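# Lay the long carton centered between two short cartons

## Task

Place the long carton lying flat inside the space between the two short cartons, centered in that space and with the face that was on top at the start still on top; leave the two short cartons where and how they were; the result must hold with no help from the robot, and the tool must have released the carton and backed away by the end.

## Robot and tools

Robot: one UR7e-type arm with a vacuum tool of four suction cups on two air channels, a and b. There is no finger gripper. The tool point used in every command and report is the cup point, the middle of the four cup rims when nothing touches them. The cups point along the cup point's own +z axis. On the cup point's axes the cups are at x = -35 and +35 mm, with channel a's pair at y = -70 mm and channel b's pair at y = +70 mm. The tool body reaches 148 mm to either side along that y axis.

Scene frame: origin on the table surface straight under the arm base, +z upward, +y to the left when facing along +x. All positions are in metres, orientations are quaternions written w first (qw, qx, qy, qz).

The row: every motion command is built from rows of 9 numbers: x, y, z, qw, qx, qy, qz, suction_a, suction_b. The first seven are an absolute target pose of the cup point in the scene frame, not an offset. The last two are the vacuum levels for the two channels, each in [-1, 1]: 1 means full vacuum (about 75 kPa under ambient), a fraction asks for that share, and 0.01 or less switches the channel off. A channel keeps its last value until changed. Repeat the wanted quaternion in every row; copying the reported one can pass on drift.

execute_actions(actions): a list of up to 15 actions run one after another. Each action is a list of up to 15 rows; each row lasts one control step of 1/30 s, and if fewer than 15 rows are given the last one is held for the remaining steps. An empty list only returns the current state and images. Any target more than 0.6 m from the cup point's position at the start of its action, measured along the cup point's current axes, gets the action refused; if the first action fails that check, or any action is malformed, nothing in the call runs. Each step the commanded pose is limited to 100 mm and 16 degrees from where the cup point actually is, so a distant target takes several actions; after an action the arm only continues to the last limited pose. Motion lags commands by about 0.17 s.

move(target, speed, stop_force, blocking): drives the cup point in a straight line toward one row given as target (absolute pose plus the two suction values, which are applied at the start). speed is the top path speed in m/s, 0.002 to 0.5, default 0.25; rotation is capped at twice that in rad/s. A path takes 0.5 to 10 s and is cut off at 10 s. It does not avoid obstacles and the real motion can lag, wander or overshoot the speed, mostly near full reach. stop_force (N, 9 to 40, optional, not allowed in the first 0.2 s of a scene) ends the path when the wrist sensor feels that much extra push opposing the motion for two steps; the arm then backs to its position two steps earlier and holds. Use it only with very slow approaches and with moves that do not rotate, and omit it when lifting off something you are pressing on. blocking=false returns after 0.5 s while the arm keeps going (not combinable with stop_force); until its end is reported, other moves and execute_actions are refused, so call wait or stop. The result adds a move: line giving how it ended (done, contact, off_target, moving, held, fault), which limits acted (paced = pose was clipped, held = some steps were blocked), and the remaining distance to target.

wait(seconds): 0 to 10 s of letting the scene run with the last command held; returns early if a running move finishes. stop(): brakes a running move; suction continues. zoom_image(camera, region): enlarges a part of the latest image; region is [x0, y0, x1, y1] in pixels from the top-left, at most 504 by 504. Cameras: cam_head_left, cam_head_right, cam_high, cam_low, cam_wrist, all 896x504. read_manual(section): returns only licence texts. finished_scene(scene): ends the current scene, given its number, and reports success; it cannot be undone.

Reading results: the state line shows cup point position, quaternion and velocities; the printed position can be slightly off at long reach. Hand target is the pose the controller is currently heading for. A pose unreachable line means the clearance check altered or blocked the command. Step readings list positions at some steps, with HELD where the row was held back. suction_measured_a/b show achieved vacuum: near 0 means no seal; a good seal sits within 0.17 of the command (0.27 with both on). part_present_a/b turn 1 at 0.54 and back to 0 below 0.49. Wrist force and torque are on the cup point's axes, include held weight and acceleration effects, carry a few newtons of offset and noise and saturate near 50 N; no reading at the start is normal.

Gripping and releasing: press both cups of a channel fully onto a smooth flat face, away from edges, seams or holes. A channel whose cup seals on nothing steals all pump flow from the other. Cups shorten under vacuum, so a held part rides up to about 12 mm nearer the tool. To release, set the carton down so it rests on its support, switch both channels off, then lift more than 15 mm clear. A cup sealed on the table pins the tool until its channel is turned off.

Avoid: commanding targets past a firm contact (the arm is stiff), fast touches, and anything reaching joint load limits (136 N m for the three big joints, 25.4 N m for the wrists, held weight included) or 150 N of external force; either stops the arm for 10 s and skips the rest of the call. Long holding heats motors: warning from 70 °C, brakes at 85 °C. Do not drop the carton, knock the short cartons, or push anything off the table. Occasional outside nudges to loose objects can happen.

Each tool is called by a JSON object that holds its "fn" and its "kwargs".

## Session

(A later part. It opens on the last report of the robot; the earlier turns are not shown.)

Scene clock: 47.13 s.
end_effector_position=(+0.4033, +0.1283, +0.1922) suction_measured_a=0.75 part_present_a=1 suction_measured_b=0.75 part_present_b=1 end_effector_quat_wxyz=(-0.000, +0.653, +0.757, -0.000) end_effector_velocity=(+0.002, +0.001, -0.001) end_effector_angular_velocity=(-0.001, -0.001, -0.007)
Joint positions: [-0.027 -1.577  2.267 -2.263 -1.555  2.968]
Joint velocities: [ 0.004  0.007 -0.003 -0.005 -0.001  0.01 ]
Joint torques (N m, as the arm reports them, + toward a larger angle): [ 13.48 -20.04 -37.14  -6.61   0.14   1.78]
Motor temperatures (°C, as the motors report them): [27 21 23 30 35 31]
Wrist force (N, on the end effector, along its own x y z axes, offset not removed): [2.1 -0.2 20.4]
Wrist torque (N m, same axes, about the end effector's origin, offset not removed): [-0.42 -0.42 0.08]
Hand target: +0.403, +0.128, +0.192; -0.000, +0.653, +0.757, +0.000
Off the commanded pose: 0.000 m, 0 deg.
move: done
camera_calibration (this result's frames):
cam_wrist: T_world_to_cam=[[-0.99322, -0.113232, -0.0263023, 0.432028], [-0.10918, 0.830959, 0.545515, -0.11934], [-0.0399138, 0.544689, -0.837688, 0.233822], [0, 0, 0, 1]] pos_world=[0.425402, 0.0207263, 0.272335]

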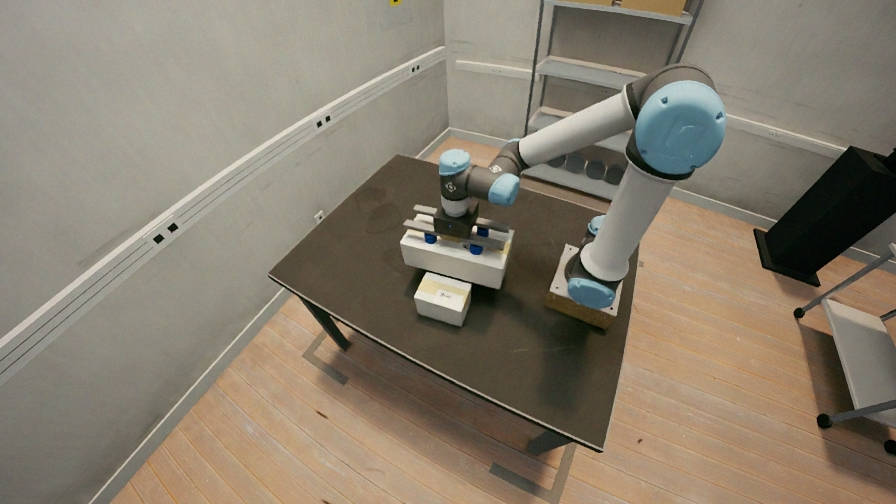

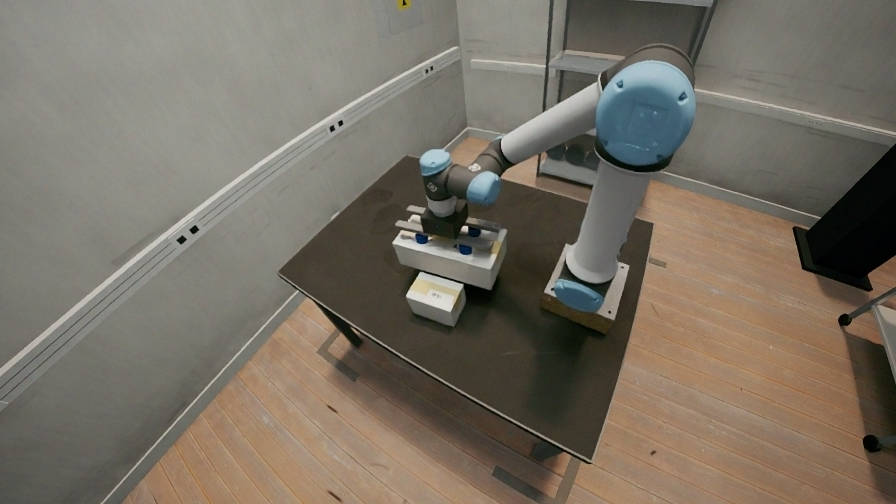

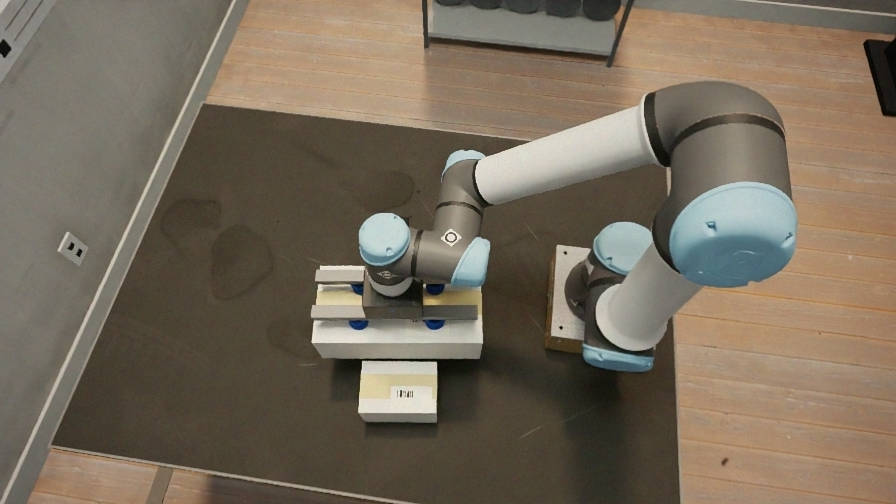

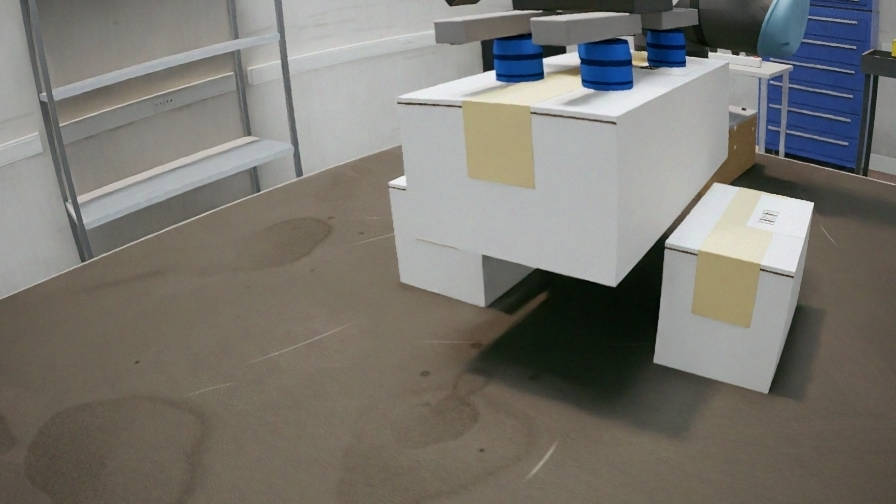

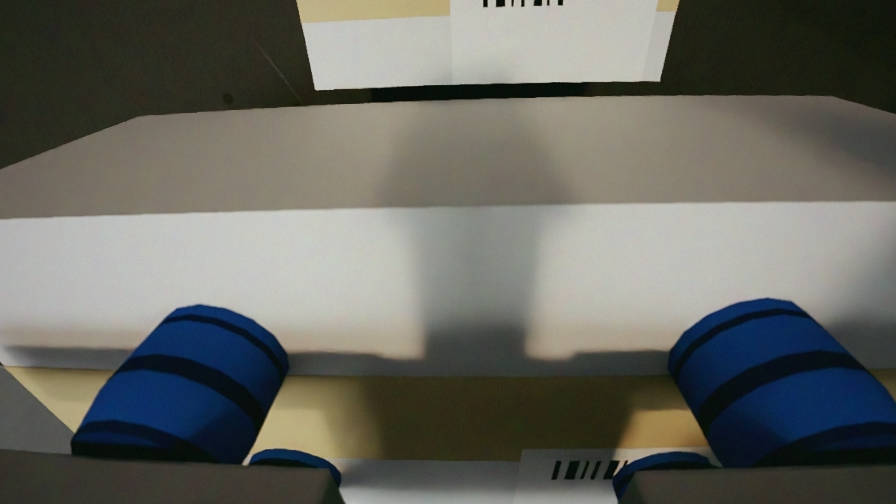

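Both gaps are about 6 mm. Lowering.

{"fn": "move", "kwargs": {"target": [0.4042,0.1285,0.094,0,0.6534,0.757,0,1,1], "speed": 0.08}}

{"fn": "move", "kwargs": {"target": [0.4042,0.1285,0.086,0,0.6534,0.757,0,1,1], "speed": 0.003, "stop_force": 10}}

Scene clock: 50.30 s.
end_effector_position=(+0.4041, +0.1285, +0.0944) suction_measured_a=0.75 part_present_a=1 suction_measured_b=0.75 part_present_b=1 end_effector_quat_wxyz=(-0.000, +0.653, +0.757, -0.000) end_effector_velocity=(+0.001, +0.001, -0.002) end_effector_angular_velocity=(+0.001, -0.002, +0.000)
Joint positions: [-0.023 -1.336  2.365 -2.601 -1.554  2.973]
Joint velocities: [ 0.001  0.007  0.001 -0.009  0.001  0.001]
Joint torques (N m, as the arm reports them, + toward a larger angle): [ 11.68 -24.45 -12.69  -6.04  -0.01   1.55]
Motor temperatures (°C, as the motors report them): [27 21 23 30 35 31]
Wrist force (N, on the end effector, along its own x y z axes, offset not removed): [1.1 -1.2 19.0]
Wrist torque (N m, same axes, about the end effector's origin, offset not removed): [-0.56 -0.28 0.06]
Hand target: +0.404, +0.129, +0.094; -0.000, +0.653, +0.757, -0.000
Off the commanded pose: 0.000 m, 0 deg.
move: done
camera_calibration (this result's frames):
cam_wrist: T_world_to_cam=[[-0.993295, -0.112593, -0.0262414, 0.430165], [-0.108611, 0.831012, 0.545548, -0.0662712], [-0.0396181, 0.54474, -0.837669, 0.151685], [0, 0, 0, 1]] pos_world=[0.426092, 0.0208772, 0.174504]

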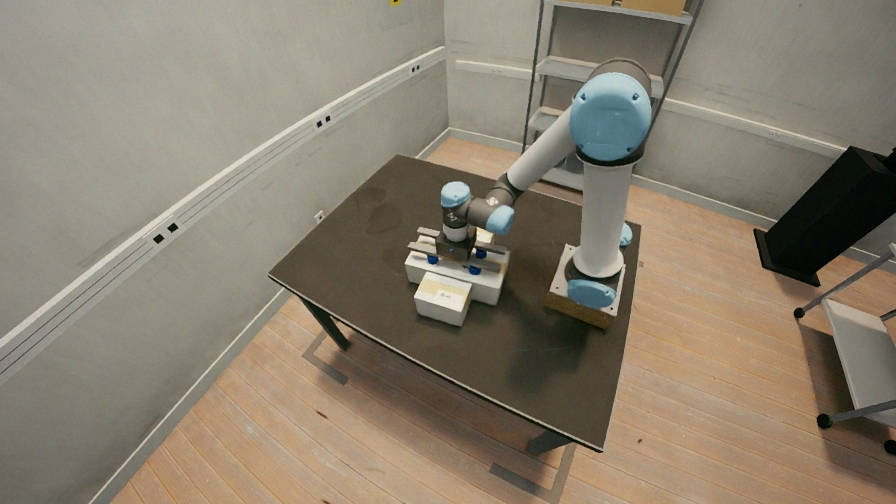

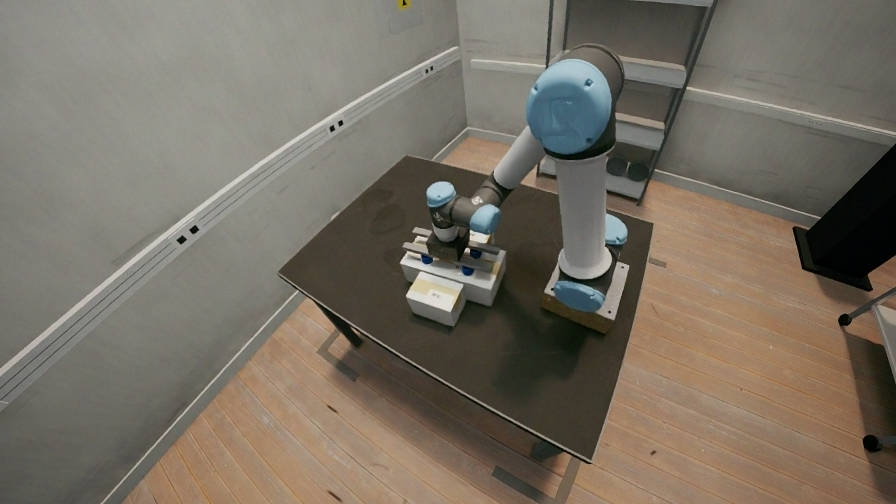

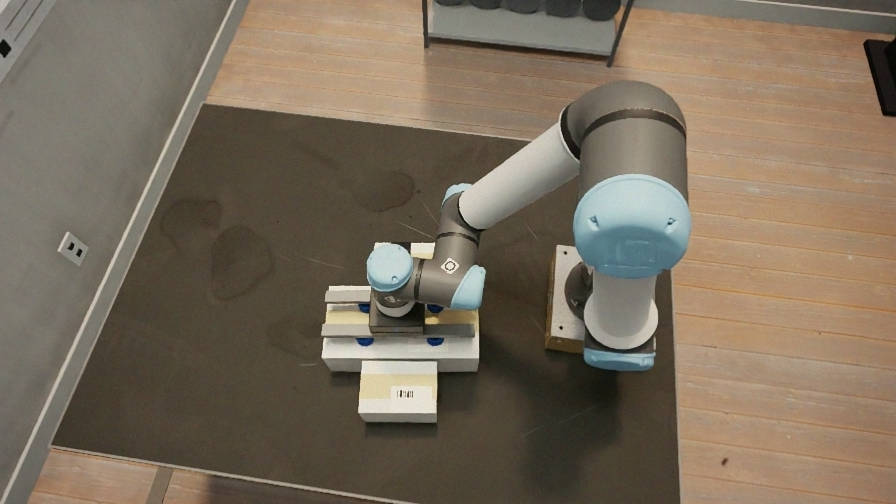

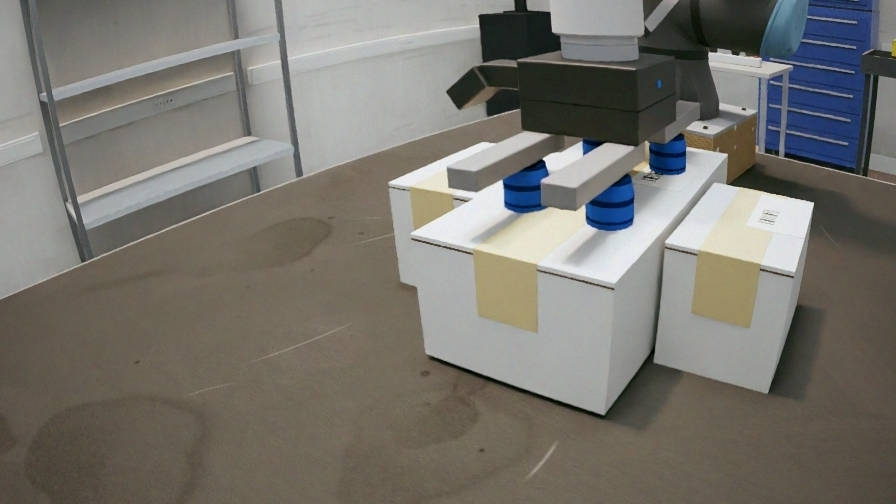

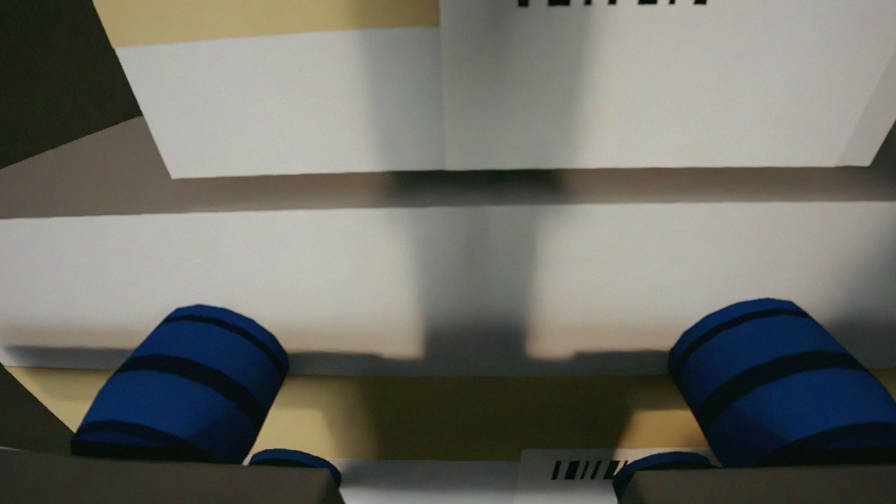

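Scene clock: 52.40 s.
end_effector_position=(+0.4041, +0.1285, +0.0892) suction_measured_a=0.75 part_present_a=1 suction_measured_b=0.75 part_present_b=1 end_effector_quat_wxyz=(-0.000, +0.653, +0.757, -0.000) end_effector_velocity=(-0.001, -0.000, +0.001) end_effector_angular_velocity=(+0.000, +0.003, +0.001)
Joint positions: [-0.022 -1.321  2.368 -2.619 -1.554  2.974]
Joint velocities: [-0.    -0.003  0.     0.005  0.    -0.001]
Joint torques (N m, as the arm reports them, + toward a larger angle): [ 10.25 -34.86 -18.48   0.26  -1.61   1.46]
Motor temperatures (°C, as the motors report them): [27 21 23 30 35 31]
Wrist force (N, on the end effector, along its own x y z axes, offset not removed): [1.9 -2.5 1.1]
Wrist torque (N m, same axes, about the end effector's origin, offset not removed): [-2.37 -0.24 0.17]
Hand target: +0.404, +0.129, +0.089; +0.000, +0.653, +0.757, +0.000
Off the commanded pose: 0.003 m, 0 deg.
move: contact
camera_calibration (this result's frames):
cam_wrist: T_world_to_cam=[[-0.993292, -0.112604, -0.0262775, 0.430079], [-0.10864, 0.831019, 0.545531, -0.063436], [-0.0395918, 0.544727, -0.837679, 0.14734], [0, 0, 0, 1]] pos_world=[0.426136, 0.0208851, 0.169331]

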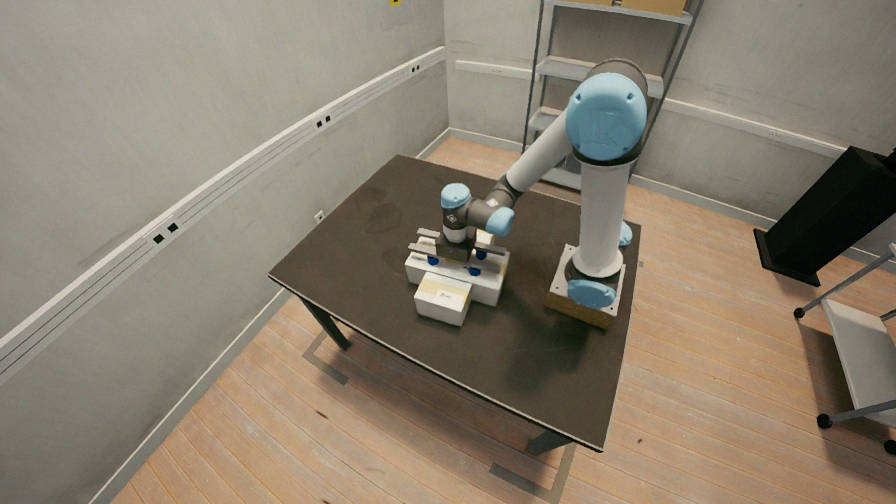

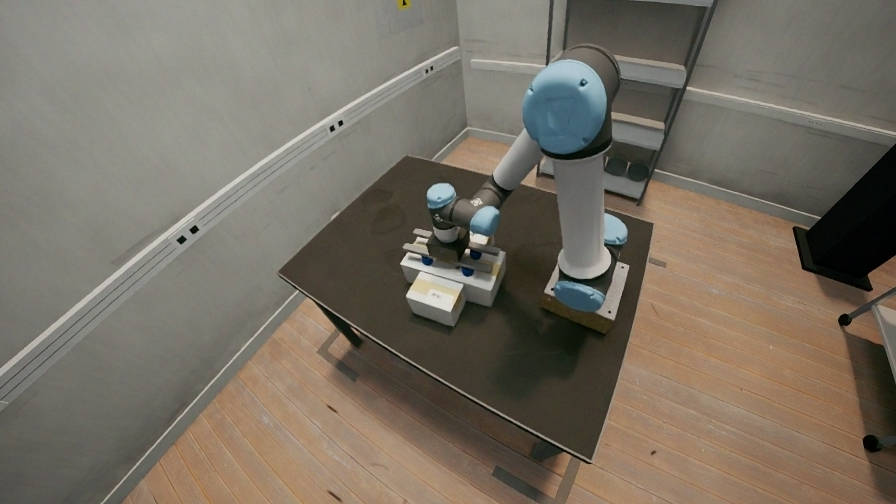

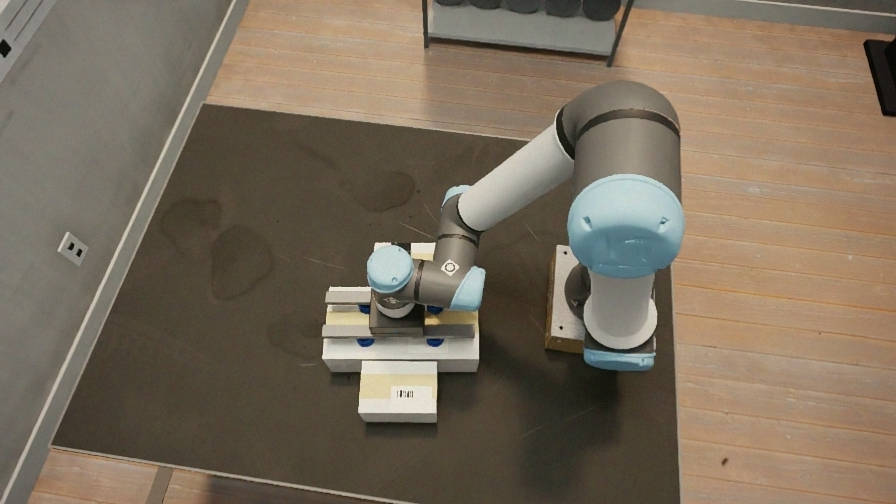

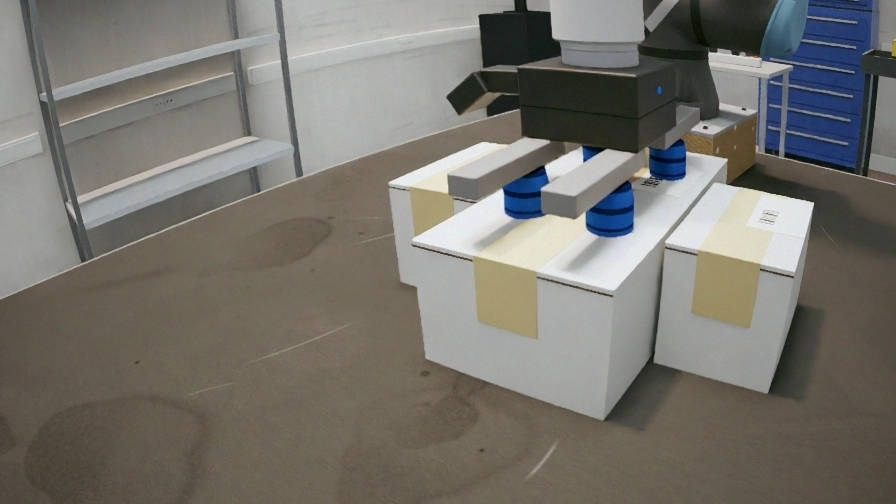

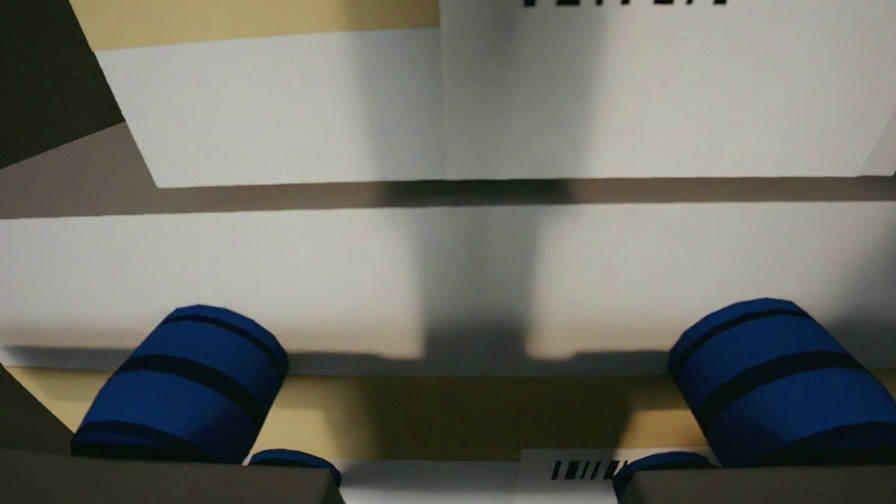

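{"fn": "execute_actions", "kwargs": {"actions": [[[0.4042,0.1285,0.0895,0,0.6534,0.757,0,0,0]]]}}

Scene clock: 53.63 s.
end_effector_position=(+0.4043, +0.1285, +0.0897) suction_measured_a=0.00 part_present_a=0 suction_measured_b=0.00 part_present_b=0 end_effector_quat_wxyz=(+0.000, +0.653, +0.757, +0.000) end_effector_velocity=(+0.000, +0.000, +0.000) end_effector_angular_velocity=(+0.000, -0.001, -0.000)
Joint positions: [-0.022 -1.322  2.367 -2.618 -1.555  2.974]
Joint velocities: [ 0.    -0.001  0.     0.     0.     0.   ]
Joint torques (N m, as the arm reports them, + toward a larger angle): [ 4.08  1.51  2.01  2.1  -1.28  0.09]
Motor temperatures (°C, as the motors report them): [27 21 23 30 35 31]
Wrist force (N, on the end effector, along its own x y z axes, offset not removed): [2.6 -9.6 -50.0]
Wrist torque (N m, same axes, about the end effector's origin, offset not removed): [-0.33 -0.45 0.16]
Hand target: +0.404, +0.128, +0.089; +0.000, +0.653, +0.757, -0.000
Off the commanded pose: 0.000 m, 0 deg.
Step readings (end_effector_position):
0: (+0.4042, +0.1285, +0.0894)
1: (+0.4042, +0.1285, +0.0894)
2: (+0.4042, +0.1285, +0.0895)
4: (+0.4044, +0.1285, +0.0897)
8: (+0.4043, +0.1285, +0.0897)
15: end_effector_position above
camera_calibration (this result's frames):
cam_wrist: T_world_to_cam=[[-0.993279, -0.112613, -0.0267589, 0.430315], [-0.108913, 0.831035, 0.545452, -0.0635606], [-0.0391873, 0.5447, -0.837715, 0.147592], [0, 0, 0, 1]] pos_world=[0.426284, 0.0208869, 0.169824]

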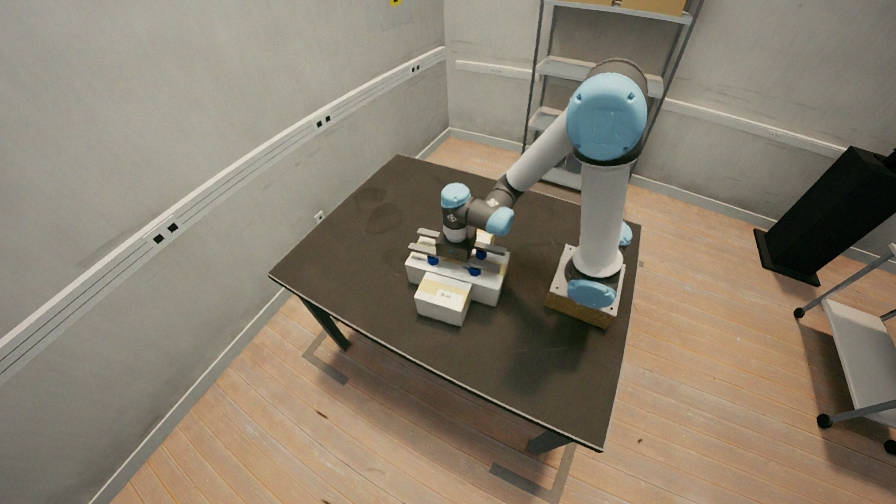

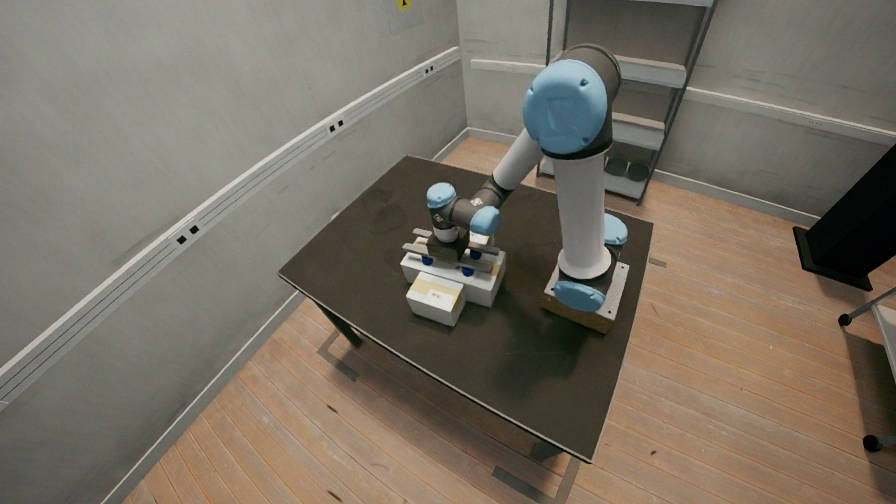

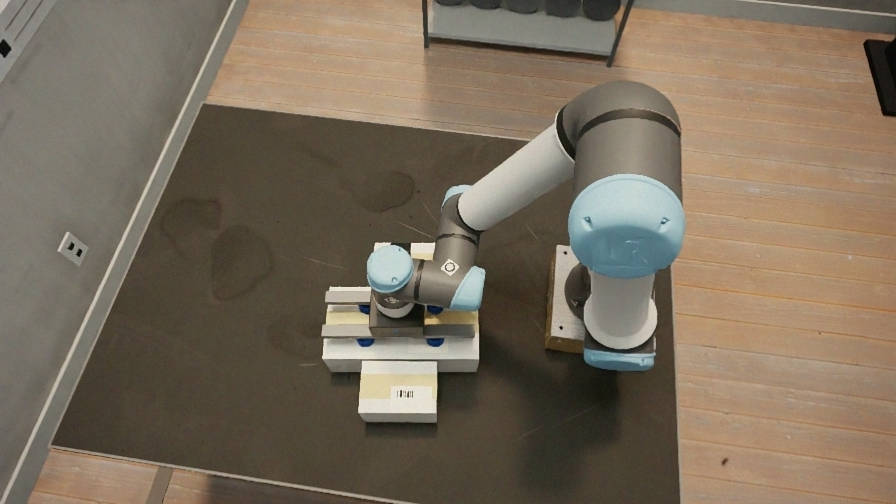

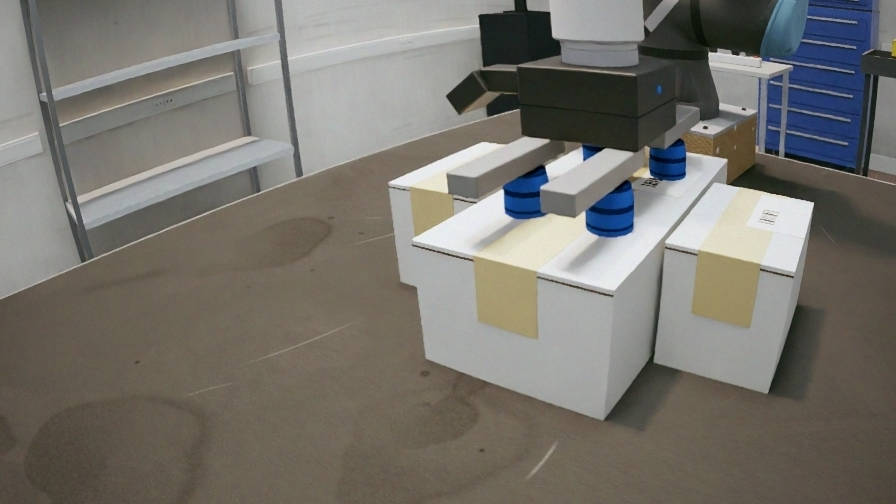

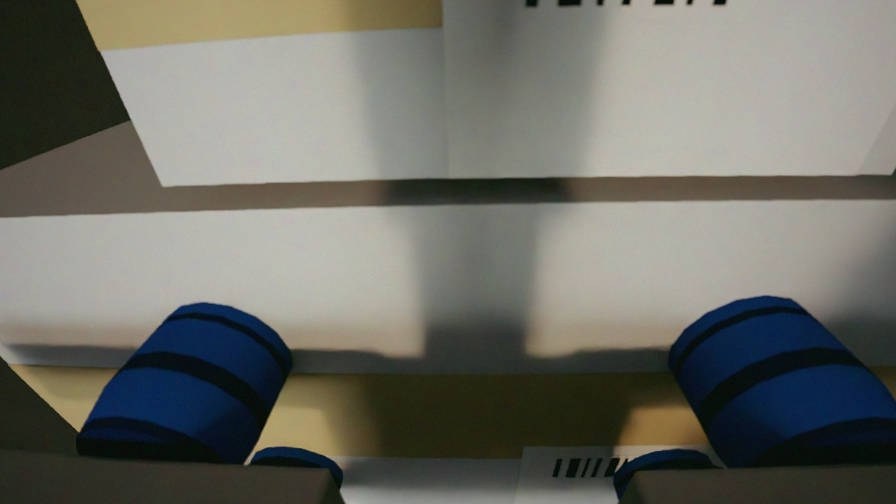

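{"fn": "move", "kwargs": {"target": [0.4042,0.1285,0.3,0,0.6534,0.757,0,0,0]}}

Scene clock: 55.70 s.
end_effector_position=(+0.4044, +0.1285, +0.2996) suction_measured_a=0.00 part_present_a=0 suction_measured_b=0.00 part_present_b=0 end_effector_quat_wxyz=(+0.000, +0.653, +0.757, +0.000) end_effector_velocity=(-0.000, -0.000, +0.002) end_effector_angular_velocity=(-0.001, +0.004, -0.000)
Joint positions: [-0.031 -1.73   2.087 -1.929 -1.554  2.965]
Joint velocities: [-0.    -0.001 -0.005  0.01  -0.001 -0.   ]
Joint torques (N m, as the arm reports them, + toward a larger angle): [-10.8  -26.8  -37.38  -1.15  -0.39  -2.  ]
Motor temperatures (°C, as the motors report them): [27 21 23 30 35 31]
Wrist force (N, on the end effector, along its own x y z axes, offset not removed): [1.5 -1.0 1.8]
Wrist torque (N m, same axes, about the end effector's origin, offset not removed): [-0.06 -0.29 0.20]
Hand target: +0.404, +0.128, +0.300; +0.000, +0.653, +0.757, +0.000
Off the commanded pose: 0.000 m, 0 deg.
move: done
camera_calibration (this result's frames):
cam_wrist: T_world_to_cam=[[-0.993285, -0.112585, -0.0266245, 0.435962], [-0.108814, 0.831018, 0.545498, -0.178113], [-0.0392894, 0.544732, -0.837689, 0.323464], [0, 0, 0, 1]] pos_world=[0.426362, 0.0208966, 0.37973]

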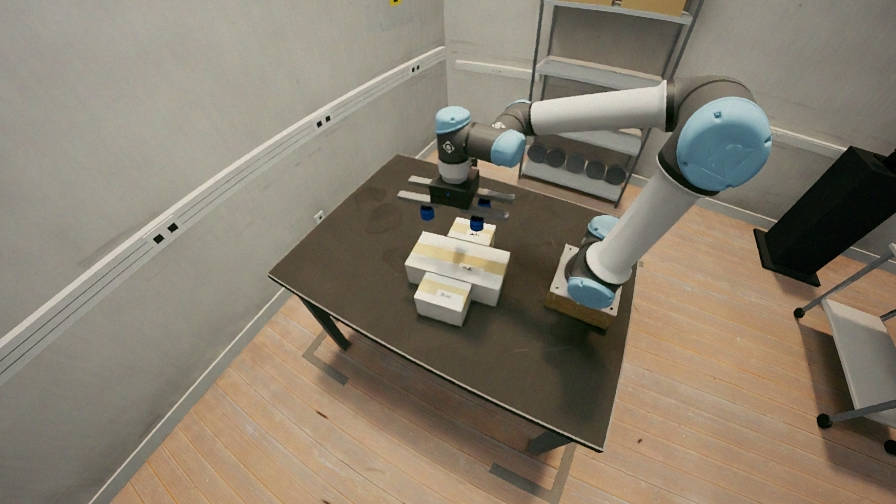

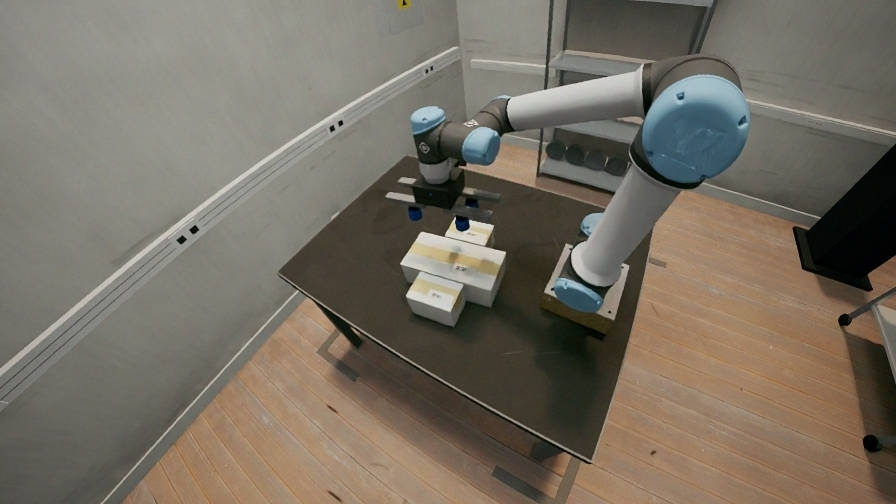

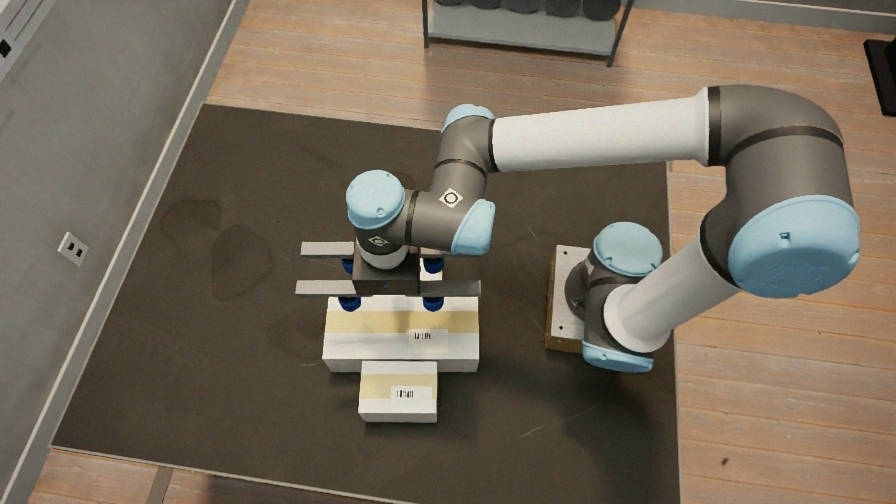

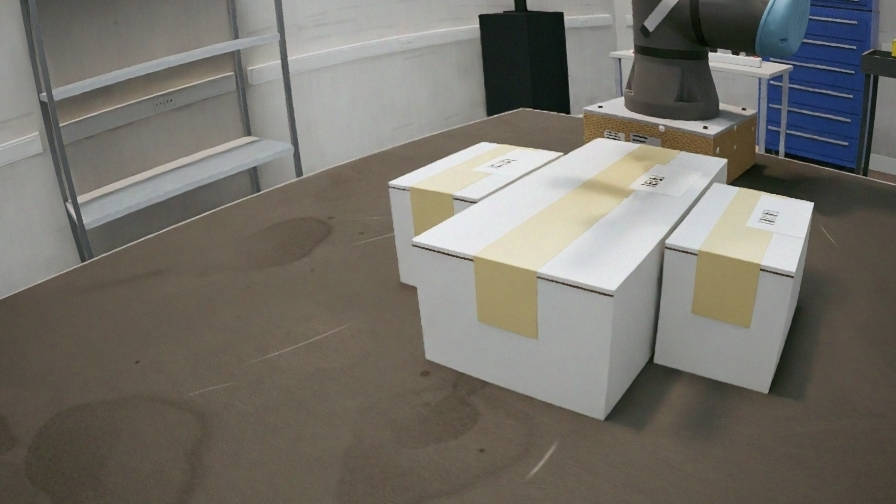

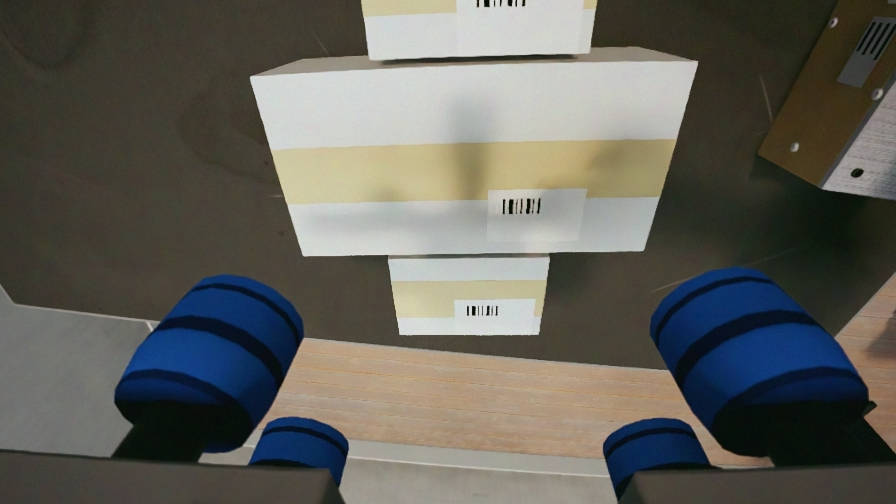

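{"fn": "finished_scene", "kwargs": {"scene": 1}}

The scene is finished: the task was done.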